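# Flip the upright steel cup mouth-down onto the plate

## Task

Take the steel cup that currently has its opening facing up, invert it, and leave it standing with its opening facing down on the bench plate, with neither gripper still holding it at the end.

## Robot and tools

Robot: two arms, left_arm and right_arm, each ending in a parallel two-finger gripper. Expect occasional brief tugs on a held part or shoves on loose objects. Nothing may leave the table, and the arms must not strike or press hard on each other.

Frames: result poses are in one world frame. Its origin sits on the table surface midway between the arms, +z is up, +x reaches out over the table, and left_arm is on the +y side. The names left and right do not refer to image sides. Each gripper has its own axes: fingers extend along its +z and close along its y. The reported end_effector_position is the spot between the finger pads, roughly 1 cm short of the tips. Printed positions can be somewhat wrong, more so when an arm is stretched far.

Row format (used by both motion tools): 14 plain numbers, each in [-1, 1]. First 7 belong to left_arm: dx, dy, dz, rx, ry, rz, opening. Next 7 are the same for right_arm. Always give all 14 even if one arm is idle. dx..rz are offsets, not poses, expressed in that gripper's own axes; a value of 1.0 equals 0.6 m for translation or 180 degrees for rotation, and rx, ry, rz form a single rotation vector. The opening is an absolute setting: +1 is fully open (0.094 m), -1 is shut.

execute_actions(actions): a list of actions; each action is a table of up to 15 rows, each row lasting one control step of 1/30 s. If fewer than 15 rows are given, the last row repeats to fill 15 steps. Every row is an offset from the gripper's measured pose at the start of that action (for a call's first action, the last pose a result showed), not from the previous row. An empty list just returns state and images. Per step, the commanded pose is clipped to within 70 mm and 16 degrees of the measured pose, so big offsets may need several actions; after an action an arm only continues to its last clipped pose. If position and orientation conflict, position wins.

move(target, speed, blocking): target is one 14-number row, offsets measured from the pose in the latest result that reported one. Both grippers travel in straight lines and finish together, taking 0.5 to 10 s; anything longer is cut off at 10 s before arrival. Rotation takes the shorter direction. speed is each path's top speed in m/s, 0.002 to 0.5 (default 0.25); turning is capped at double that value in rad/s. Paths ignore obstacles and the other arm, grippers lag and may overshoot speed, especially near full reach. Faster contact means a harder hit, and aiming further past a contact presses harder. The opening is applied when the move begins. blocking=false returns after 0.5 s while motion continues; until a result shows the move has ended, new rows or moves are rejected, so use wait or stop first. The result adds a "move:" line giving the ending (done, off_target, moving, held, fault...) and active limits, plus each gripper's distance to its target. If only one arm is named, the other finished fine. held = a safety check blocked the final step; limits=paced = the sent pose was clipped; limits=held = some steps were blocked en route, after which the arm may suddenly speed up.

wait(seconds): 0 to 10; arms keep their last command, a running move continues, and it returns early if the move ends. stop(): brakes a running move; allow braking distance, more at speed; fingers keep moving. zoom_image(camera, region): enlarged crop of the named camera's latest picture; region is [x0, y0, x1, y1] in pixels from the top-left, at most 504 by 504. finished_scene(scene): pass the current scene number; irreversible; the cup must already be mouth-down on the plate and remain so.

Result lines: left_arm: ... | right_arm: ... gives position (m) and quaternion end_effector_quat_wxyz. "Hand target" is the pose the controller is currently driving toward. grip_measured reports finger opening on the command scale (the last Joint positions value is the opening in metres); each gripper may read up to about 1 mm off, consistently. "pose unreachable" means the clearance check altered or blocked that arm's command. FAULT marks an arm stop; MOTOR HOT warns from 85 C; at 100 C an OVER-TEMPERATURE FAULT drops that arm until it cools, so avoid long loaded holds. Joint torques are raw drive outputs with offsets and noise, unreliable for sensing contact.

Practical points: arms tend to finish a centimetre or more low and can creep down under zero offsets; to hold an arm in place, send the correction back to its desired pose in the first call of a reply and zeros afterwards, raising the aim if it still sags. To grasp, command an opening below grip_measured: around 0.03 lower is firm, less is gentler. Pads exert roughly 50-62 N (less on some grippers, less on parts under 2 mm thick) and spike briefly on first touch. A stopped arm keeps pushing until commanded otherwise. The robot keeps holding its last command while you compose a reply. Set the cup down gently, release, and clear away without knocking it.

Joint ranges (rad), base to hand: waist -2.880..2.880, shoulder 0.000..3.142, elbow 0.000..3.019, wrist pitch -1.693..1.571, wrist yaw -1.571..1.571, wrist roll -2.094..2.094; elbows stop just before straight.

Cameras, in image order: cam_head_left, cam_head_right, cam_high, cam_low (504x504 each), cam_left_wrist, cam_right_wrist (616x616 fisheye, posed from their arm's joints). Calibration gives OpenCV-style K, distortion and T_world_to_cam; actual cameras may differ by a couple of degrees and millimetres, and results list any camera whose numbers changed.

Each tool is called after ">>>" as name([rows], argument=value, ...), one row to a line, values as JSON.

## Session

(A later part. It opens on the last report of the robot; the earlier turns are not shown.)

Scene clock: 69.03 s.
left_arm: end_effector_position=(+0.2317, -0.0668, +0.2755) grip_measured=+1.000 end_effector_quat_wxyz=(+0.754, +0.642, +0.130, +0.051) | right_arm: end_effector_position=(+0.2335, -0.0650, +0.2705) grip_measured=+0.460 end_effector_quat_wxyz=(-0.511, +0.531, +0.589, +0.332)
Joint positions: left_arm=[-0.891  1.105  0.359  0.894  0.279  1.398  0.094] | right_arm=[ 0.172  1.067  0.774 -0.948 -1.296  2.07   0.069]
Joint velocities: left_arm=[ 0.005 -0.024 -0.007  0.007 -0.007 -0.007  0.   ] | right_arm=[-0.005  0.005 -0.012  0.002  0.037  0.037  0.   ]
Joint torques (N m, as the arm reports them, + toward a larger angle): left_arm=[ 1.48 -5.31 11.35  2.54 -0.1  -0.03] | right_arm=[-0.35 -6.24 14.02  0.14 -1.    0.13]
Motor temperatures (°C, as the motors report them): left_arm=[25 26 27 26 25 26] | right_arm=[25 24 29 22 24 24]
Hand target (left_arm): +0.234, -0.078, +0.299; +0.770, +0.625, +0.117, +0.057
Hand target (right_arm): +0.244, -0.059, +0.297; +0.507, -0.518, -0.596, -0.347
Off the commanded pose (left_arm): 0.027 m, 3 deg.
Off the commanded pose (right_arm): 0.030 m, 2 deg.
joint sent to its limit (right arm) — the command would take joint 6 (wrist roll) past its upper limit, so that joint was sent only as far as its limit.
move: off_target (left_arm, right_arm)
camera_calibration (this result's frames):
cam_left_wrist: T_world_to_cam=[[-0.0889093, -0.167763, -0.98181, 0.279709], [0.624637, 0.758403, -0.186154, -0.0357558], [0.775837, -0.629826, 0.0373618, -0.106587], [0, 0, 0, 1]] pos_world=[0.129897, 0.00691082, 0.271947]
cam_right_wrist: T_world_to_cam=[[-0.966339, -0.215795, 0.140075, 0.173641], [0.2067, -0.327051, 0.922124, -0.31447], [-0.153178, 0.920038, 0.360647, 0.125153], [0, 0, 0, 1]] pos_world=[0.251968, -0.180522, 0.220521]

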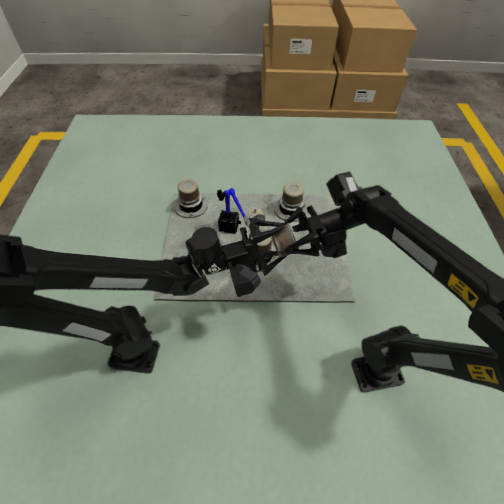

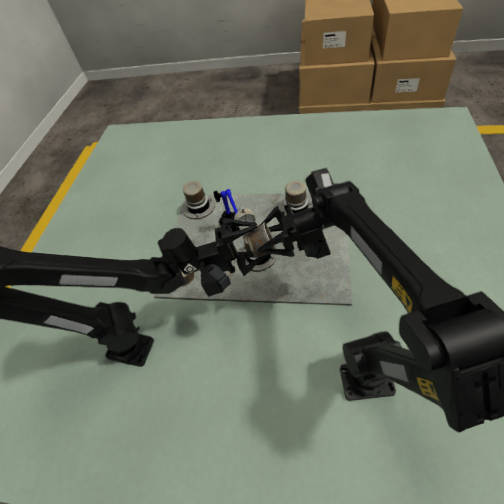

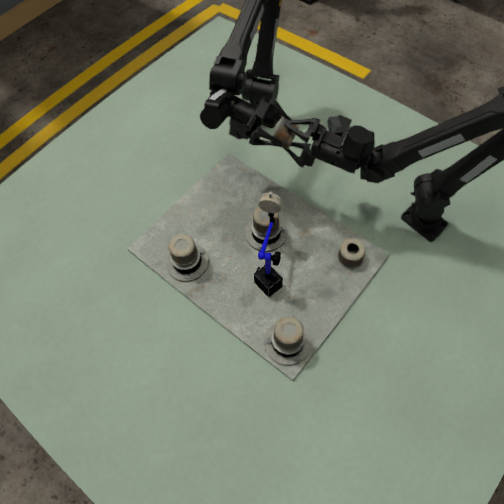

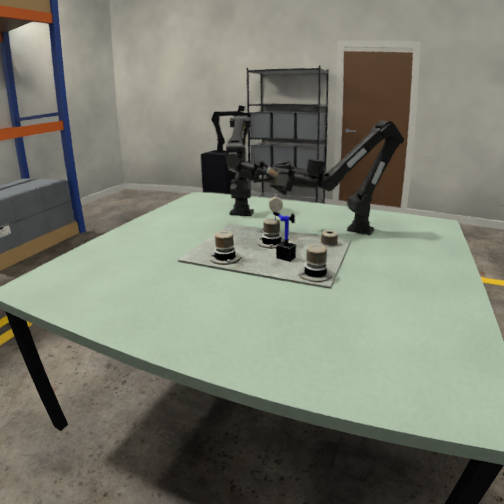

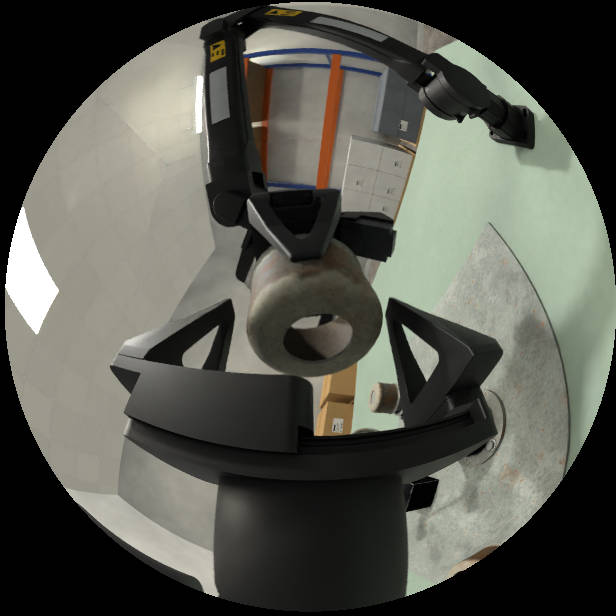

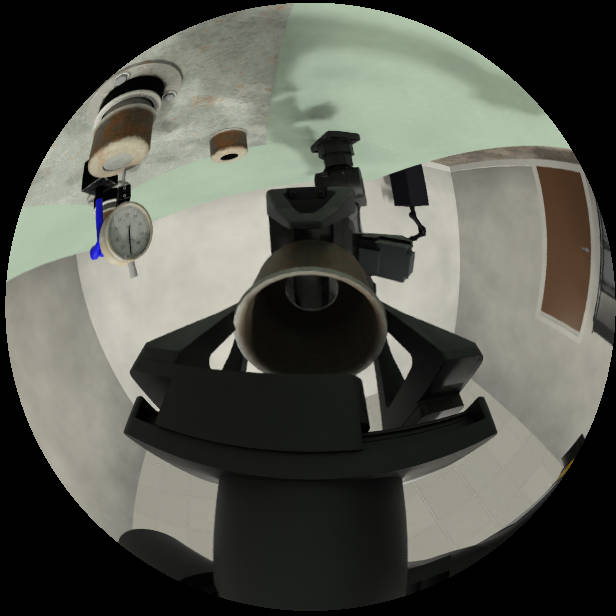

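>>> move(target=[-0.005,0.035,0.035,-0.01,0,0,1,0.04,0.008,0,0,0,0,0.42], speed=0.04)

>>> move(target=[0,0.03,0,0,0,0,0.42,0.04,0.008,0,0,0,0,0.42], speed=0.04)

Scene clock: 72.87 s.
left_arm: end_effector_position=(+0.2332, -0.0710, +0.2803) grip_measured=+1.000 end_effector_quat_wxyz=(+0.755, +0.640, +0.135, +0.055) | right_arm: end_effector_position=(+0.2281, -0.0653, +0.2669) grip_measured=+0.460 end_effector_quat_wxyz=(-0.515, +0.540, +0.585, +0.317)
Joint positions: left_arm=[-0.902  1.105  0.374  0.881  0.255  1.398  0.094] | right_arm=[ 0.179  1.067  0.772 -0.982 -1.287  2.07   0.069]
Joint velocities: left_arm=[-0.005  0.015 -0.002  0.012  0.007  0.037  0.   ] | right_arm=[-0.005 -0.015  0.017 -0.002 -0.081 -0.051 -0.   ]
Joint torques (N m, as the arm reports them, + toward a larger angle): left_arm=[ 1.41 -5.7  11.49  1.5  -0.1  -0.16] | right_arm=[-0.38 -5.88 13.92  0.09 -1.01  0.14]
Motor temperatures (°C, as the motors report them): left_arm=[25 26 27 26 25 26] | right_arm=[25 24 29 22 24 24]
Hand target (left_arm): +0.235, -0.083, +0.299; +0.764, +0.630, +0.129, +0.053
Hand target (right_arm): +0.239, -0.059, +0.292; +0.512, -0.529, -0.591, -0.330
Off the commanded pose (left_arm): 0.023 m, 2 deg.
Off the commanded pose (right_arm): 0.030 m, 2 deg.
joint sent to its limit (right arm) — the command would take joint 6 (wrist roll) past its upper limit, so that joint was sent only as far as its limit.
move: off_target (left_arm, right_arm)
camera_calibration (this result's frames):
cam_left_wrist: T_world_to_cam=[[-0.0887829, -0.172311, -0.981033, 0.283318], [0.614568, 0.765618, -0.190093, -0.0287479], [0.783852, -0.619788, 0.037923, -0.111884], [0, 0, 0, 1]] pos_world=[0.130522, 0.00148456, 0.276723]
cam_right_wrist: T_world_to_cam=[[-0.960486, -0.216583, 0.174813, 0.158185], [0.237013, -0.307175, 0.921666, -0.31563], [-0.145919, 0.92668, 0.34637, 0.128426], [0, 0, 0, 1]] pos_world=[0.245483, -0.181703, 0.21877]

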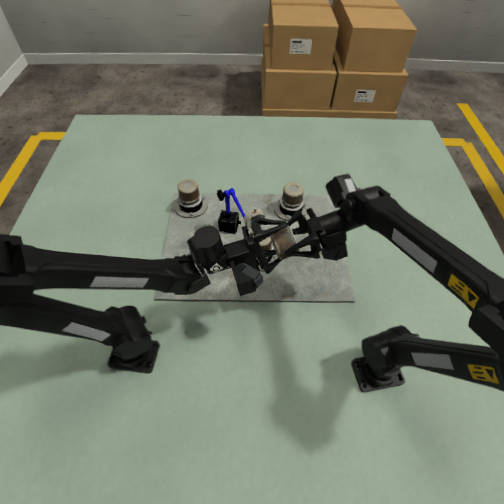

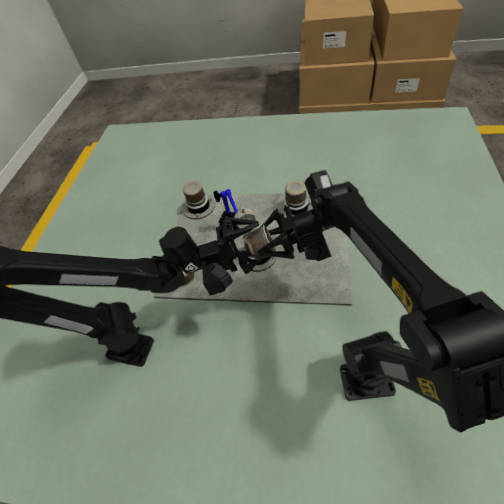

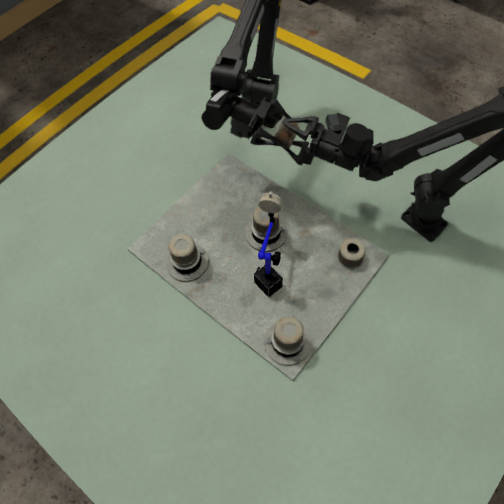

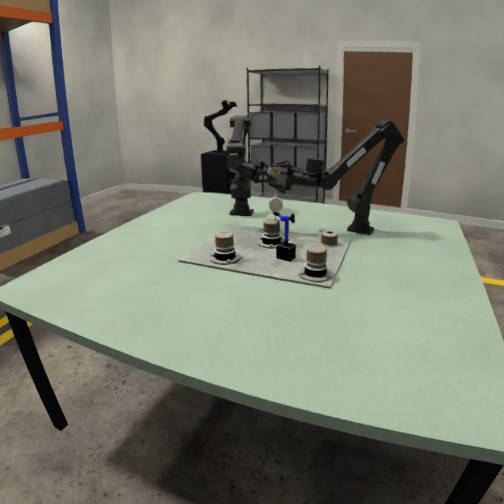

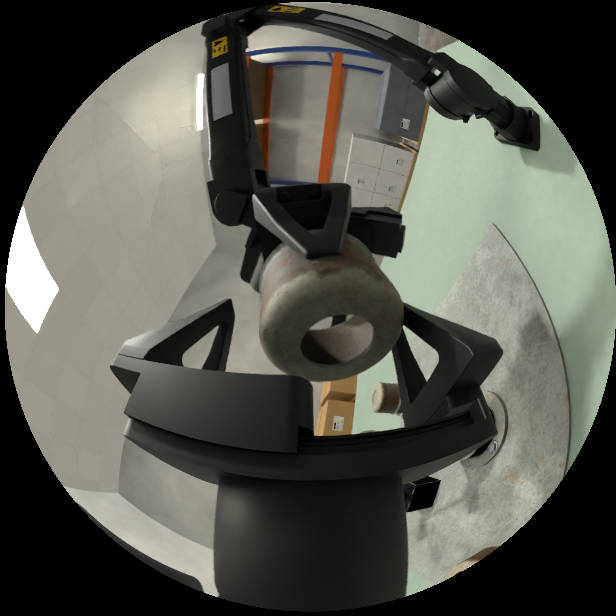

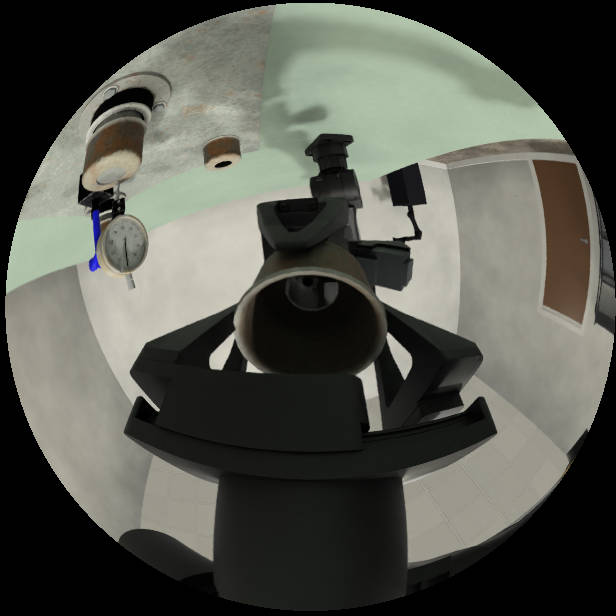

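Scene clock: 73.73 s.
left_arm: end_effector_position=(+0.2284, -0.0663, +0.2786) grip_measured=+0.494 end_effector_quat_wxyz=(+0.745, +0.652, +0.138, +0.047) | right_arm: end_effector_position=(+0.2237, -0.0604, +0.2743) grip_measured=+0.460 end_effector_quat_wxyz=(-0.522, +0.535, +0.587, +0.309)
Joint positions: left_arm=[-0.902  1.058  0.368  0.808  0.266  1.395  0.07 ] | right_arm=[ 0.198  1.067  0.79  -1.006 -1.293  2.073  0.069]
Joint velocities: left_arm=[-0.015  0.005 -0.012 -0.017  0.007  0.007 -0.   ] | right_arm=[-0.024  0.005 -0.017 -0.012 -0.037 -0.007 -0.   ]
Joint torques (N m, as the arm reports them, + toward a larger angle): left_arm=[ 3.2  -7.65 10.3   1.34  0.05 -0.07] | right_arm=[-1.55 -5.38 12.71 -0.25 -0.35  0.11]
Motor temperatures (°C, as the motors report them): left_arm=[25 26 27 26 25 26] | right_arm=[25 24 29 22 24 24]
Hand target (left_arm): +0.235, -0.067, +0.298; +0.755, +0.640, +0.135, +0.056
Hand target (right_arm): +0.235, -0.058, +0.288; +0.516, -0.537, -0.588, -0.314
Off the commanded pose (left_arm): 0.020 m, 2 deg.
Off the commanded pose (right_arm): 0.019 m, 1 deg.
joint sent to its limit (right arm) — the command would take joint 6 (wrist roll) past its upper limit, so that joint was sent only as far as its limit.
move: off_target (left_arm, right_arm)
camera_calibration (this result's frames):
cam_left_wrist: T_world_to_cam=[[-0.109066, -0.143815, -0.983576, 0.289267], [0.619208, 0.764222, -0.180404, -0.0335734], [0.777615, -0.628714, 0.00570074, -0.095317], [0, 0, 0, 1]] pos_world=[0.126458, 0.00733128, 0.279003]
cam_right_wrist: T_world_to_cam=[[-0.953982, -0.23645, 0.184419, 0.148454], [0.252988, -0.304473, 0.91831, -0.322435], [-0.160983, 0.922707, 0.350281, 0.122754], [0, 0, 0, 1]] pos_world=[0.242956, -0.176337, 0.22572]

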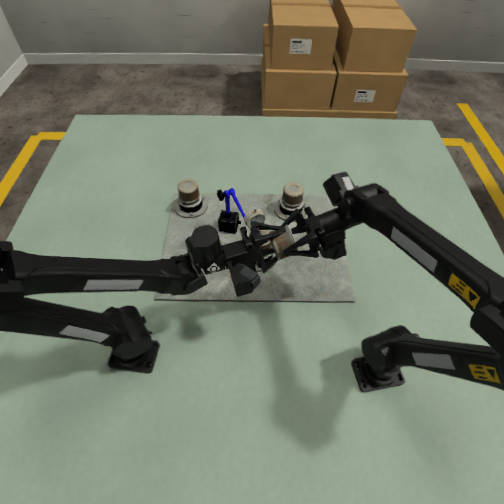

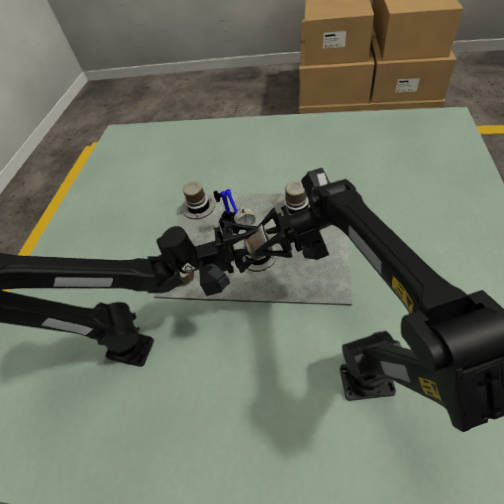

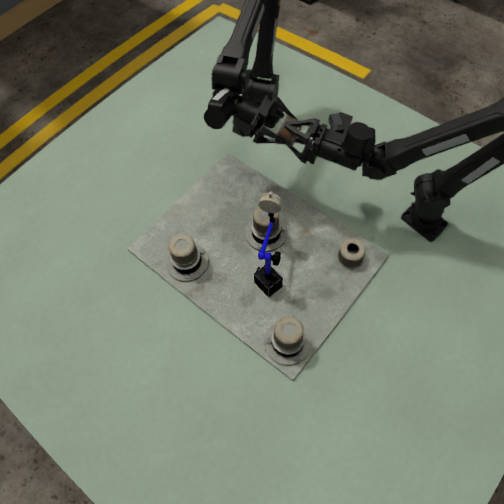

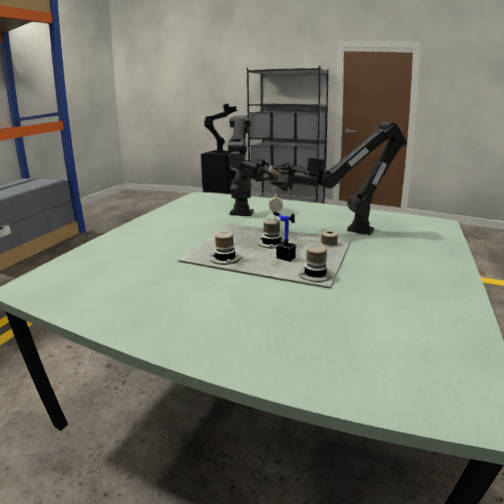

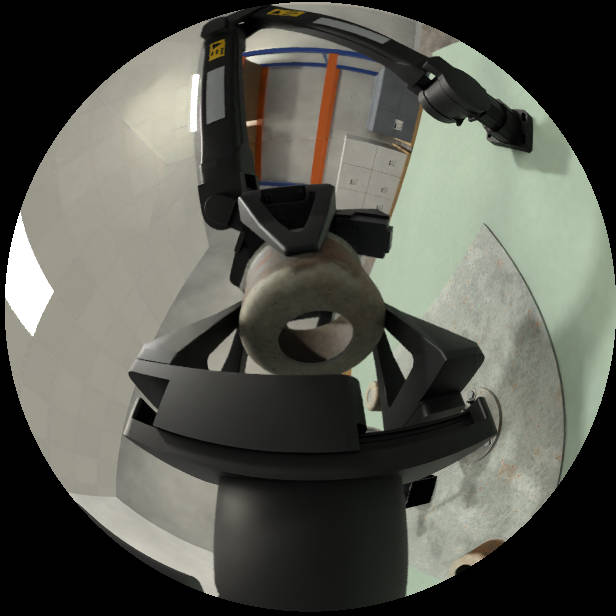

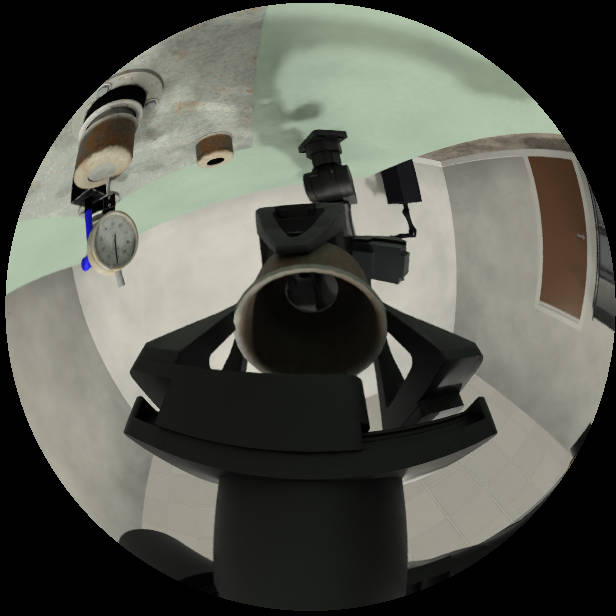

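Release right and retreat.

>>> move(target=[0,0.03,0,0,0,0,0.42,0.02,0,0,0,0,0,1], speed=0.04)

>>> move(target=[0,0.03,0,0,0,0,0.42,0.05,0.05,-0.3,0,0,-0.1,1], speed=0.15)

Scene clock: 77.03 s.
left_arm: end_effector_position=(+0.2246, -0.0625, +0.2711) grip_measured=+0.494 end_effector_quat_wxyz=(+0.728, +0.669, +0.144, +0.039) | right_arm: end_effector_position=(+0.2222, -0.0604, +0.2739) grip_measured=+1.000 end_effector_quat_wxyz=(-0.524, +0.537, +0.586, +0.305)
Joint positions: left_arm=[-0.902  1.019  0.363  0.72   0.274  1.395  0.07 ] | right_arm=[ 0.2    1.067  0.79  -1.016 -1.292  2.073  0.094]
Joint velocities: left_arm=[ 0.015 -0.015  0.012  0.012  0.022 -0.037 -0.   ] | right_arm=[-0.005  0.005  0.017 -0.002 -0.022 -0.007  0.   ]
Joint torques (N m, as the arm reports them, + toward a larger angle): left_arm=[ 3.3  -7.59 10.58  2.05  0.19 -0.11] | right_arm=[-0.35 -6.59 11.24  0.02 -0.73  0.11]
Motor temperatures (°C, as the motors report them): left_arm=[25 26 27 26 25 26] | right_arm=[25 24 29 22 24 24]
Hand target (left_arm): +0.230, -0.063, +0.296; +0.745, +0.651, +0.138, +0.047
Hand target (right_arm): +0.225, -0.057, +0.286; +0.523, -0.534, -0.589, -0.308
Off the commanded pose (left_arm): 0.026 m, 3 deg.
Off the commanded pose (right_arm): 0.013 m, 1 deg.
joint sent to its limit (right arm) — the command would take joint 6 (wrist roll) past its upper limit, so that joint was sent only as far as its limit.
move: off_target (left_arm, right_arm)
camera_calibration (this result's frames):
cam_left_wrist: T_world_to_cam=[[-0.136041, -0.0979026, -0.985854, 0.291569], [0.621096, 0.766838, -0.16186, -0.0406695], [0.771837, -0.63433, -0.0435149, -0.075668], [0, 0, 0, 1]] pos_world=[0.123328, 0.0117338, 0.277569]
cam_right_wrist: T_world_to_cam=[[-0.951844, -0.237125, 0.194333, 0.143838], [0.262003, -0.299974, 0.917262, -0.323085], [-0.159211, 0.924006, 0.347656, 0.1231], [0, 0, 0, 1]] pos_world=[0.24116, -0.176555, 0.225605]

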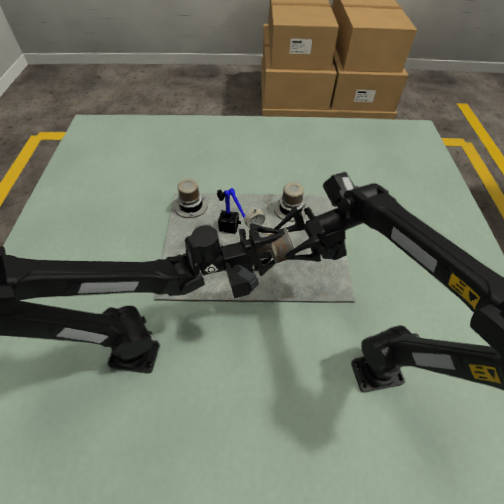

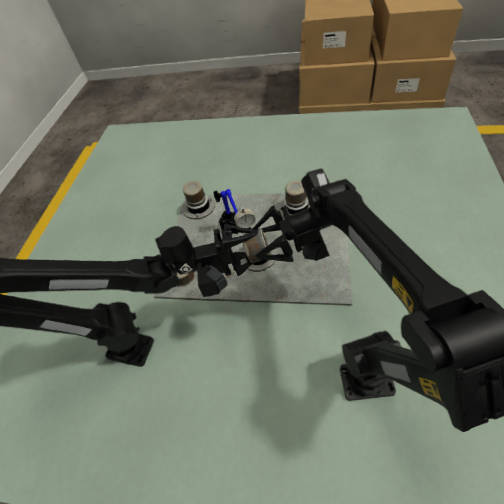

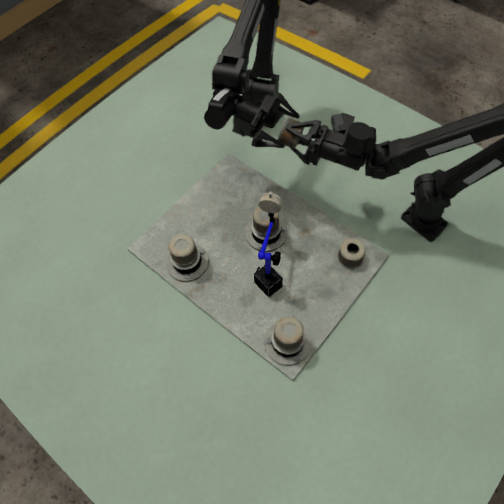

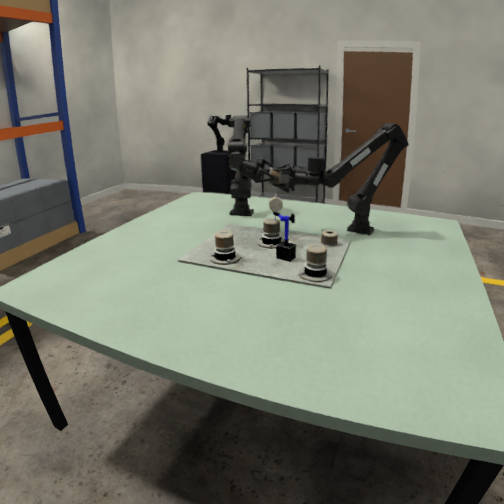

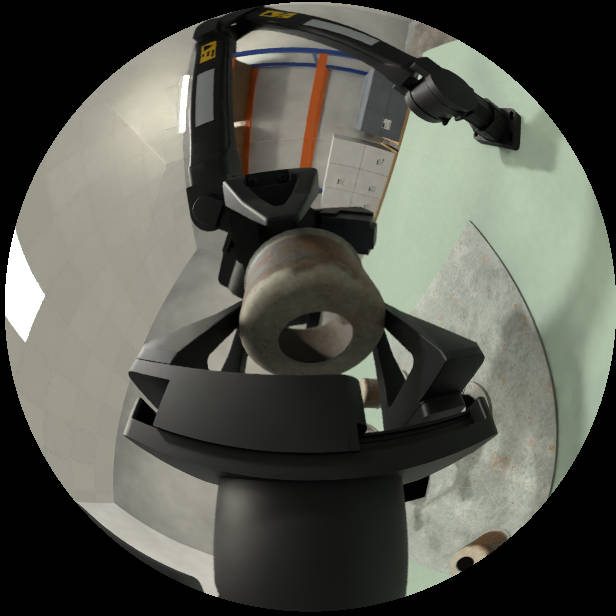

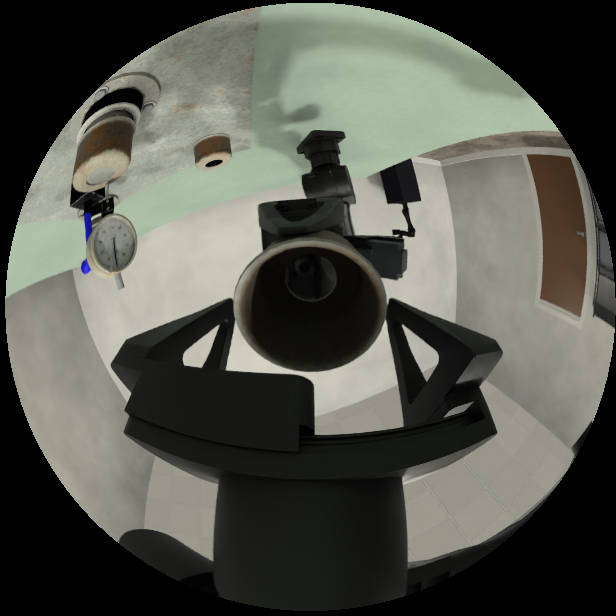

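Scene clock: 78.63 s.
left_arm: end_effector_position=(+0.2204, -0.0582, +0.2587) grip_measured=+0.494 end_effector_quat_wxyz=(+0.707, +0.690, +0.151, +0.029) | right_arm: end_effector_position=(+0.3023, -0.2073, +0.3264) grip_measured=+1.000 end_effector_quat_wxyz=(-0.362, +0.561, +0.602, +0.438)
Joint positions: left_arm=[-0.902  0.987  0.355  0.634  0.282  1.395  0.07 ] | right_arm=[-0.328  1.147  1.031 -1.685 -1.198  1.193  0.094]
Joint velocities: left_arm=[-0.015 -0.015  0.017  0.002 -0.037  0.022 -0.   ] | right_arm=[ 0.005 -0.024  0.007  0.007  0.007 -0.037  0.   ]
Joint torques (N m, as the arm reports them, + toward a larger angle): left_arm=[ 3.22 -7.48 11.22  2.02  0.22 -0.1 ] | right_arm=[-0.91 -8.43 11.68 -0.68 -0.64 -0.14]
Motor temperatures (°C, as the motors report them): left_arm=[25 26 27 26 25 26] | right_arm=[25 24 29 22 24 24]
Hand target (left_arm): +0.226, -0.060, +0.289; +0.728, +0.669, +0.143, +0.039
Hand target (right_arm): +0.306, -0.208, +0.344; -0.342, +0.547, +0.617, +0.451
Off the commanded pose (left_arm): 0.031 m, 4 deg.
Off the commanded pose (right_arm): 0.018 m, 21 deg; orientation clipped at the last step of the last action.
joint sent to its limit (right arm) — the command would take joint 4 (wrist pitch) past its lower limit, so that joint was sent only as far as its limit.
move: off_target (left_arm, right_arm); limits=paced
camera_calibration (this result's frames):
cam_left_wrist: T_world_to_cam=[[-0.168044, -0.0435602, -0.984817, 0.289103], [0.622727, 0.769756, -0.140307, -0.0491588], [0.76418, -0.63685, -0.102227, -0.0534818], [0, 0, 0, 1]] pos_world=[0.120065, 0.0163738, 0.272349]
cam_right_wrist: T_world_to_cam=[[-0.9911, 0.0110023, -0.132661, 0.345044], [-0.130808, -0.265297, 0.955252, -0.322773], [-0.0246847, 0.964104, 0.264375, 0.248108], [0, 0, 0, 1]] pos_world=[0.305877, -0.328629, 0.28851]

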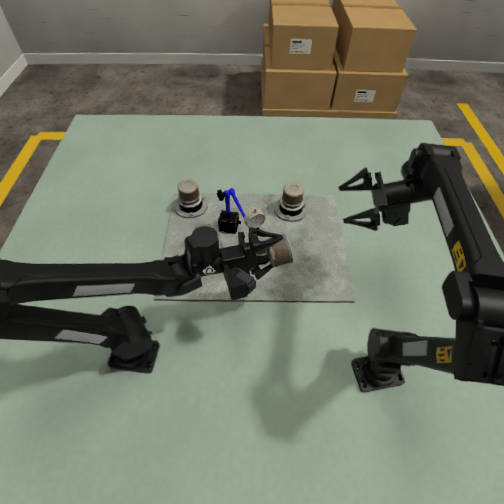

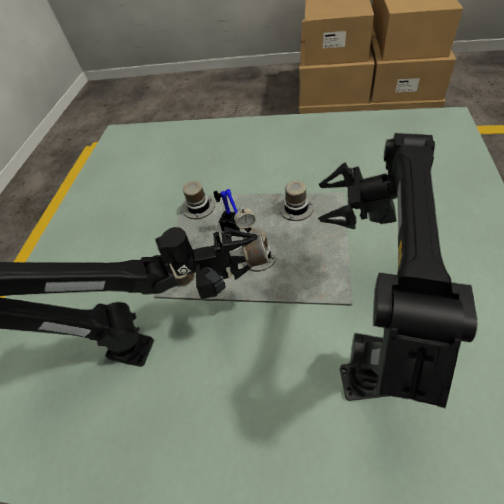

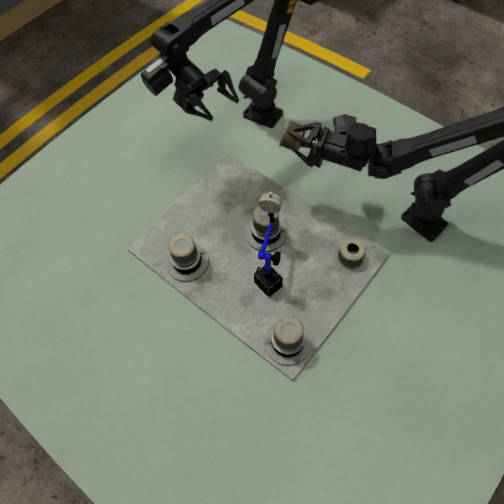

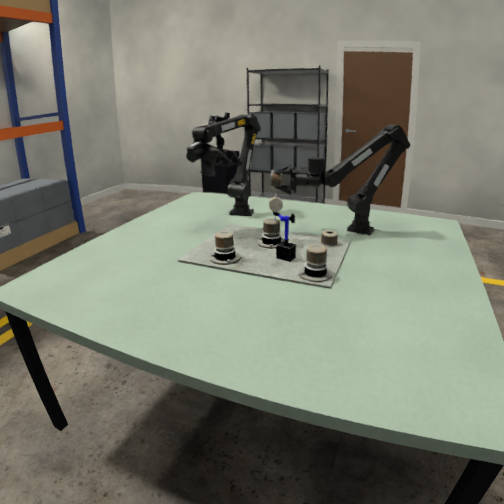

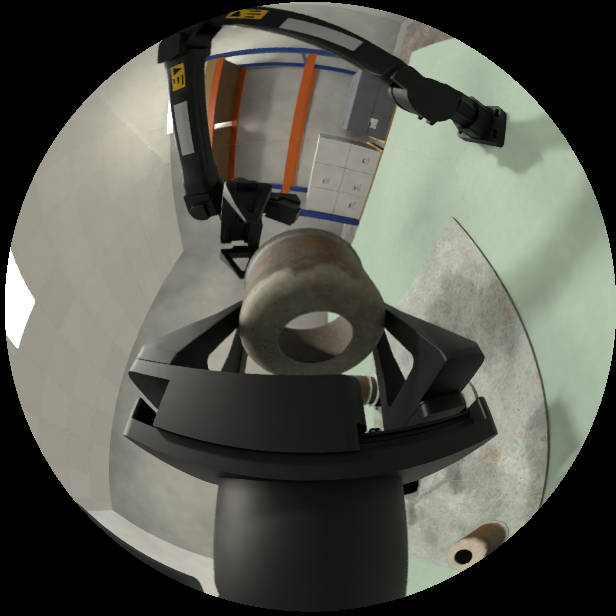

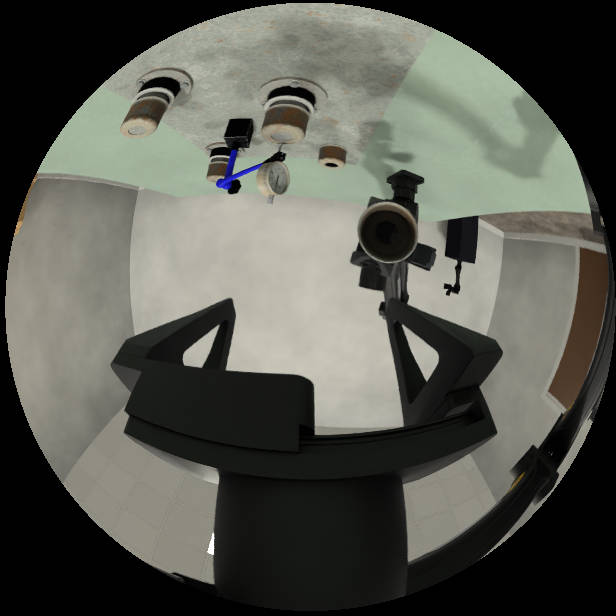

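>>> move(target=[0.227,-0.16,-0.22,0.499,0.044,0.044,0.42,0.03,0,0,0,0,0,1], speed=0.15)

Scene clock: 88.33 s.
left_arm: end_effector_position=(+0.2863, +0.1128, +0.1181) grip_measured=+0.495 end_effector_quat_wxyz=(-0.029, +0.988, +0.155, +0.002) | right_arm: end_effector_position=(+0.2993, -0.2029, +0.3287) grip_measured=+1.000 end_effector_quat_wxyz=(-0.372, +0.567, +0.596, +0.431)
Joint positions: left_arm=[-0.615  1.278  0.877 -1.212 -0.038  2.085  0.07 ] | right_arm=[-0.314  1.14   1.031 -1.686 -1.2    1.232  0.094]
Joint velocities: left_arm=[ 0.015 -0.005 -0.002  0.017 -0.022 -0.037 -0.   ] | right_arm=[-0.005  0.015 -0.007 -0.017  0.007 -0.022  0.   ]
Joint torques (N m, as the arm reports them, + toward a larger angle): left_arm=[ 2.33 -9.5  12.55 -0.4   0.02  0.1 ] | right_arm=[-0.34 -8.69 10.77 -0.34 -0.8   0.1 ]
Motor temperatures (°C, as the motors report them): left_arm=[25 26 28 26 25 26] | right_arm=[25 24 29 22 24 24]
Hand target (left_arm): +0.302, +0.099, +0.138; -0.012, +0.988, +0.152, +0.017
Hand target (right_arm): +0.300, -0.201, +0.343; -0.362, +0.561, +0.602, +0.438
Off the commanded pose (left_arm): 0.030 m, 5 deg.
Off the commanded pose (right_arm): 0.015 m, 2 deg.
joint sent to its limit (left arm) — the command would take joint 6 (wrist roll) past its upper limit, so that joint was sent only as far as its limit.
move: off_target (left_arm, right_arm)
camera_calibration (this result's frames):
cam_left_wrist: T_world_to_cam=[[-0.304929, 0.950558, 0.0588033, -0.0270331], [0.774724, 0.211665, 0.595819, -0.309048], [0.553914, 0.227239, -0.800963, 0.0359248], [0, 0, 0, 1]] pos_world=[0.211285, 0.0829477, 0.214501]
cam_right_wrist: T_world_to_cam=[[-0.994576, 0.0121973, -0.103299, 0.333973], [-0.102768, -0.268635, 0.957744, -0.334045], [-0.0160678, 0.963165, 0.268431, 0.239077], [0, 0, 0, 1]] pos_world=[0.301674, -0.32408, 0.290253]

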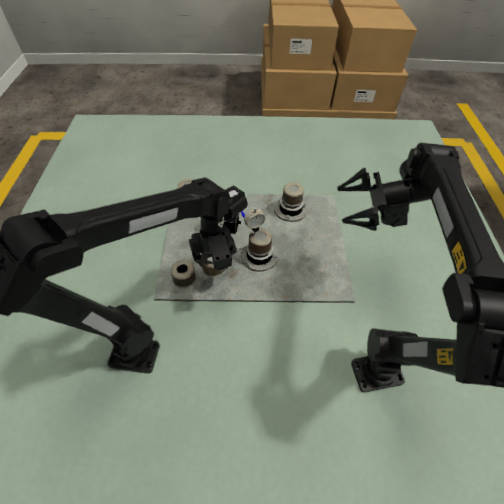

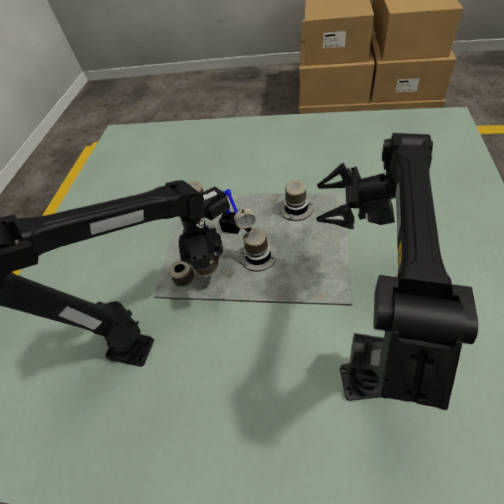

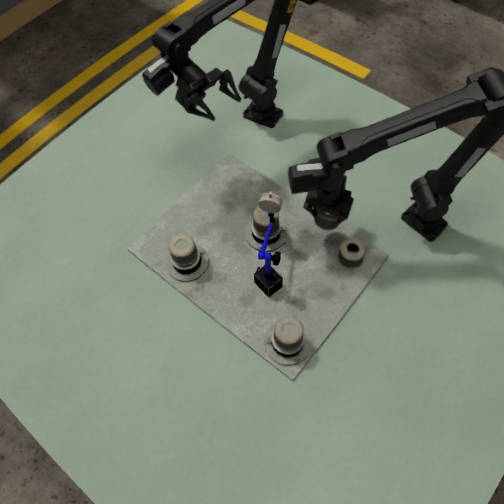

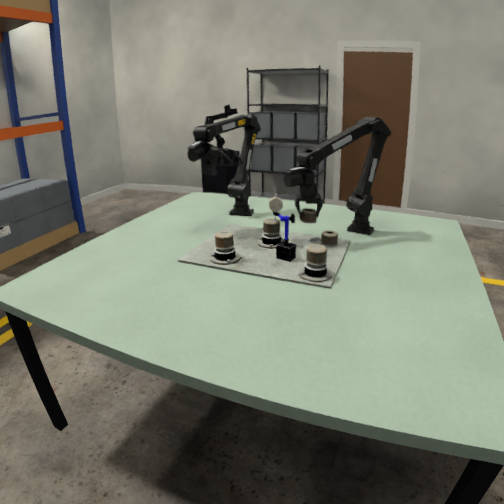

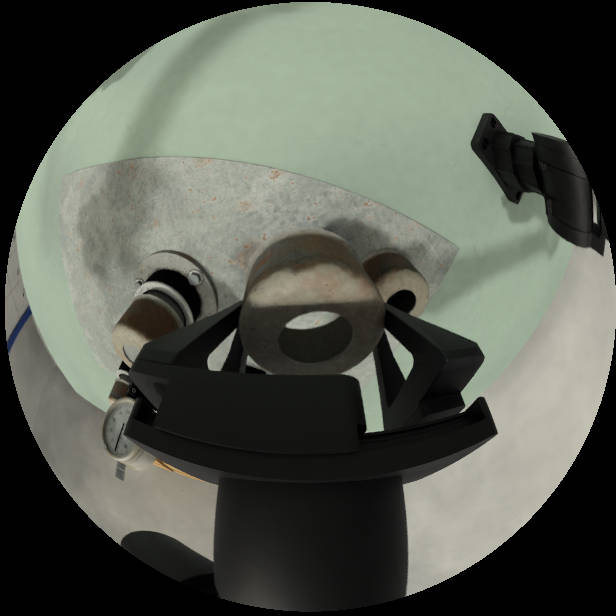

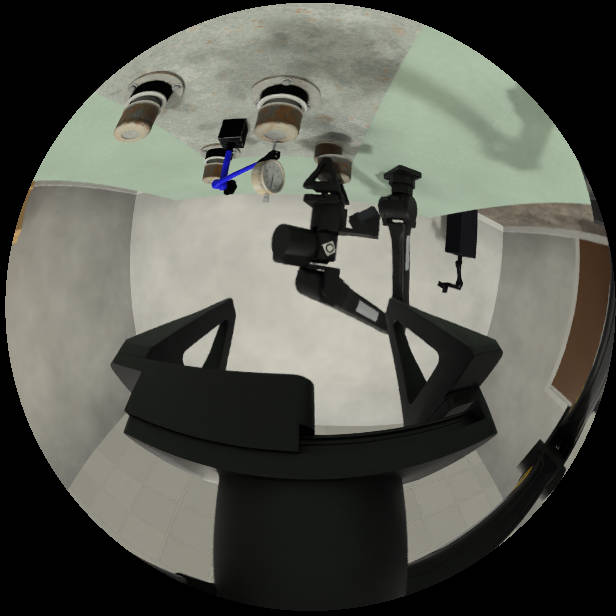

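>>> move(target=[0,0.04,0.085,0.015,0,-0.3,0.42,0.03,0,0,0,0,0,1], speed=0.1)

>>> zoom_image(camera="cam_low", region=[240,170,380,290])

Scene clock: 96.60 s.
left_arm: end_effector_position=(+0.2929, +0.0987, +0.0688) grip_measured=+0.495 end_effector_quat_wxyz=(-0.048, +0.808, +0.587, +0.012) | right_arm: end_effector_position=(+0.2966, -0.1985, +0.3304) grip_measured=+1.000 end_effector_quat_wxyz=(-0.382, +0.573, +0.589, +0.423)
Joint positions: left_arm=[-0.634  1.417  0.861 -1.105 -0.04   1.12   0.07 ] | right_arm=[-0.3    1.135  1.031 -1.686 -1.203  1.272  0.094]
Joint velocities: left_arm=[-0.005 -0.005 -0.007 -0.017  0.051 -0.081  0.001] | right_arm=[-0.015  0.005 -0.002  0.002 -0.066 -0.066  0.   ]
Joint torques (N m, as the arm reports them, + toward a larger angle): left_arm=[  1.31 -10.14   7.54   0.45   0.27  -0.05] | right_arm=[-0.35 -8.6  10.9  -0.27 -0.81  0.12]
Motor temperatures (°C, as the motors report them): left_arm=[25 27 28 25 25 26] | right_arm=[25 24 29 22 24 24]
Hand target (left_arm): +0.293, +0.093, +0.065; -0.047, +0.809, +0.586, +0.011
Hand target (right_arm): +0.298, -0.197, +0.345; -0.372, +0.567, +0.596, +0.431
Off the commanded pose (left_arm): 0.007 m, 0 deg.
Off the commanded pose (right_arm): 0.015 m, 2 deg.
move: off_target (right_arm)
camera_calibration (this result's frames):
cam_left_wrist: T_world_to_cam=[[-0.949297, 0.307318, 0.0662587, 0.242995], [0.275766, 0.712794, 0.644886, -0.188547], [0.150956, 0.63046, -0.761402, 0.0715222], [0, 0, 0, 1]] pos_world=[0.271873, 0.0146263, 0.159948]
cam_right_wrist: T_world_to_cam=[[-0.997355, 0.0129661, -0.0715131, 0.321885], [-0.0723432, -0.271602, 0.959687, -0.345031], [-0.00697965, 0.962322, 0.271821, 0.230361], [0, 0, 0, 1]] pos_world=[0.297681, -0.319566, 0.291523]

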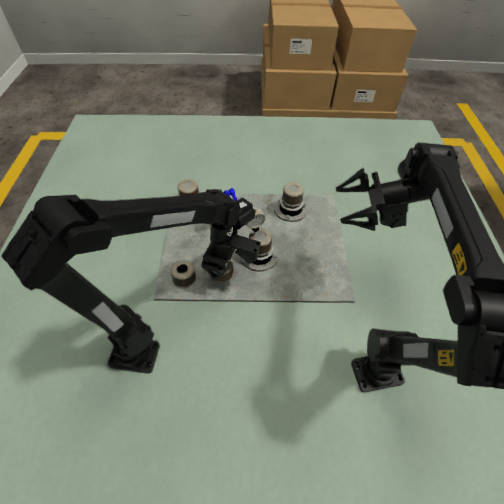

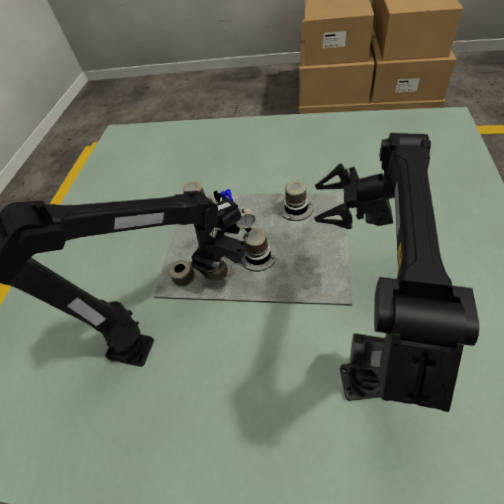

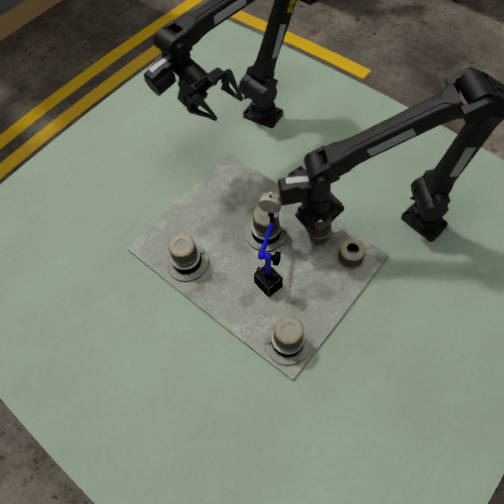

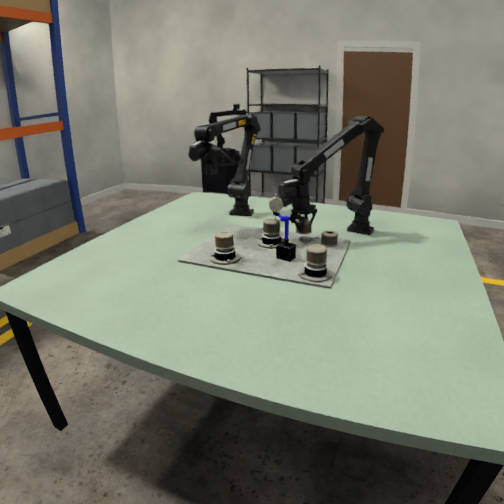

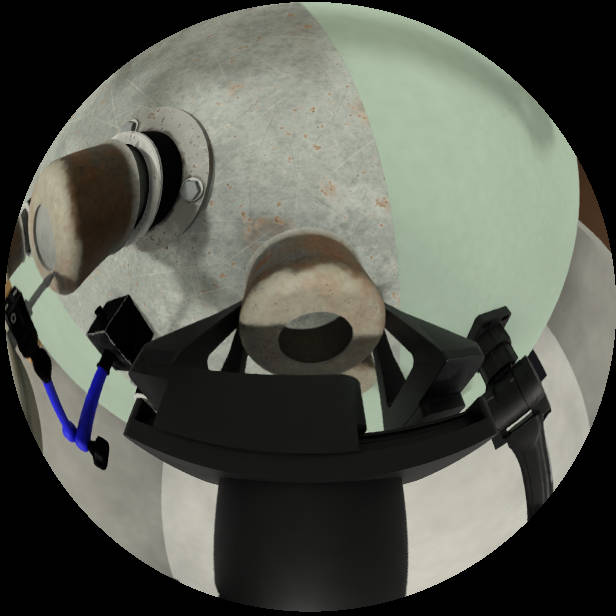

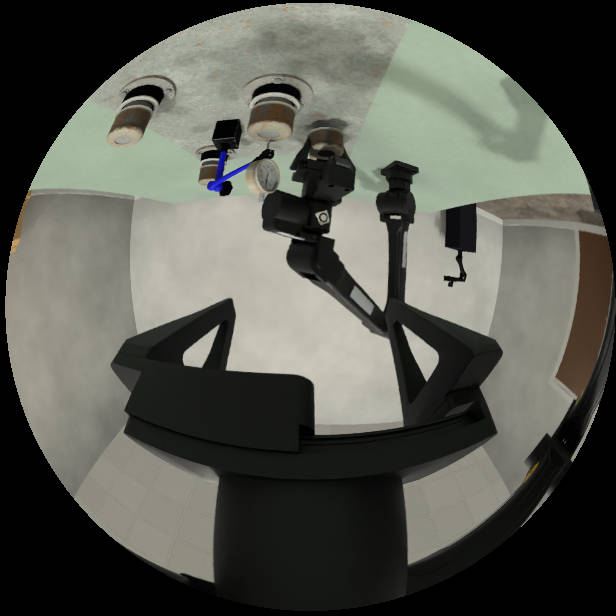

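Region (240, 170, 380, 290) of cam_low's 504x504 image, scaled by 3.600, with more detail than that image has; it fills the top 432 rows of this view, and the rest is white.

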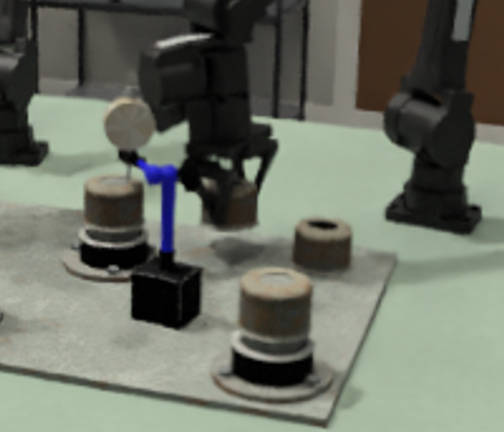

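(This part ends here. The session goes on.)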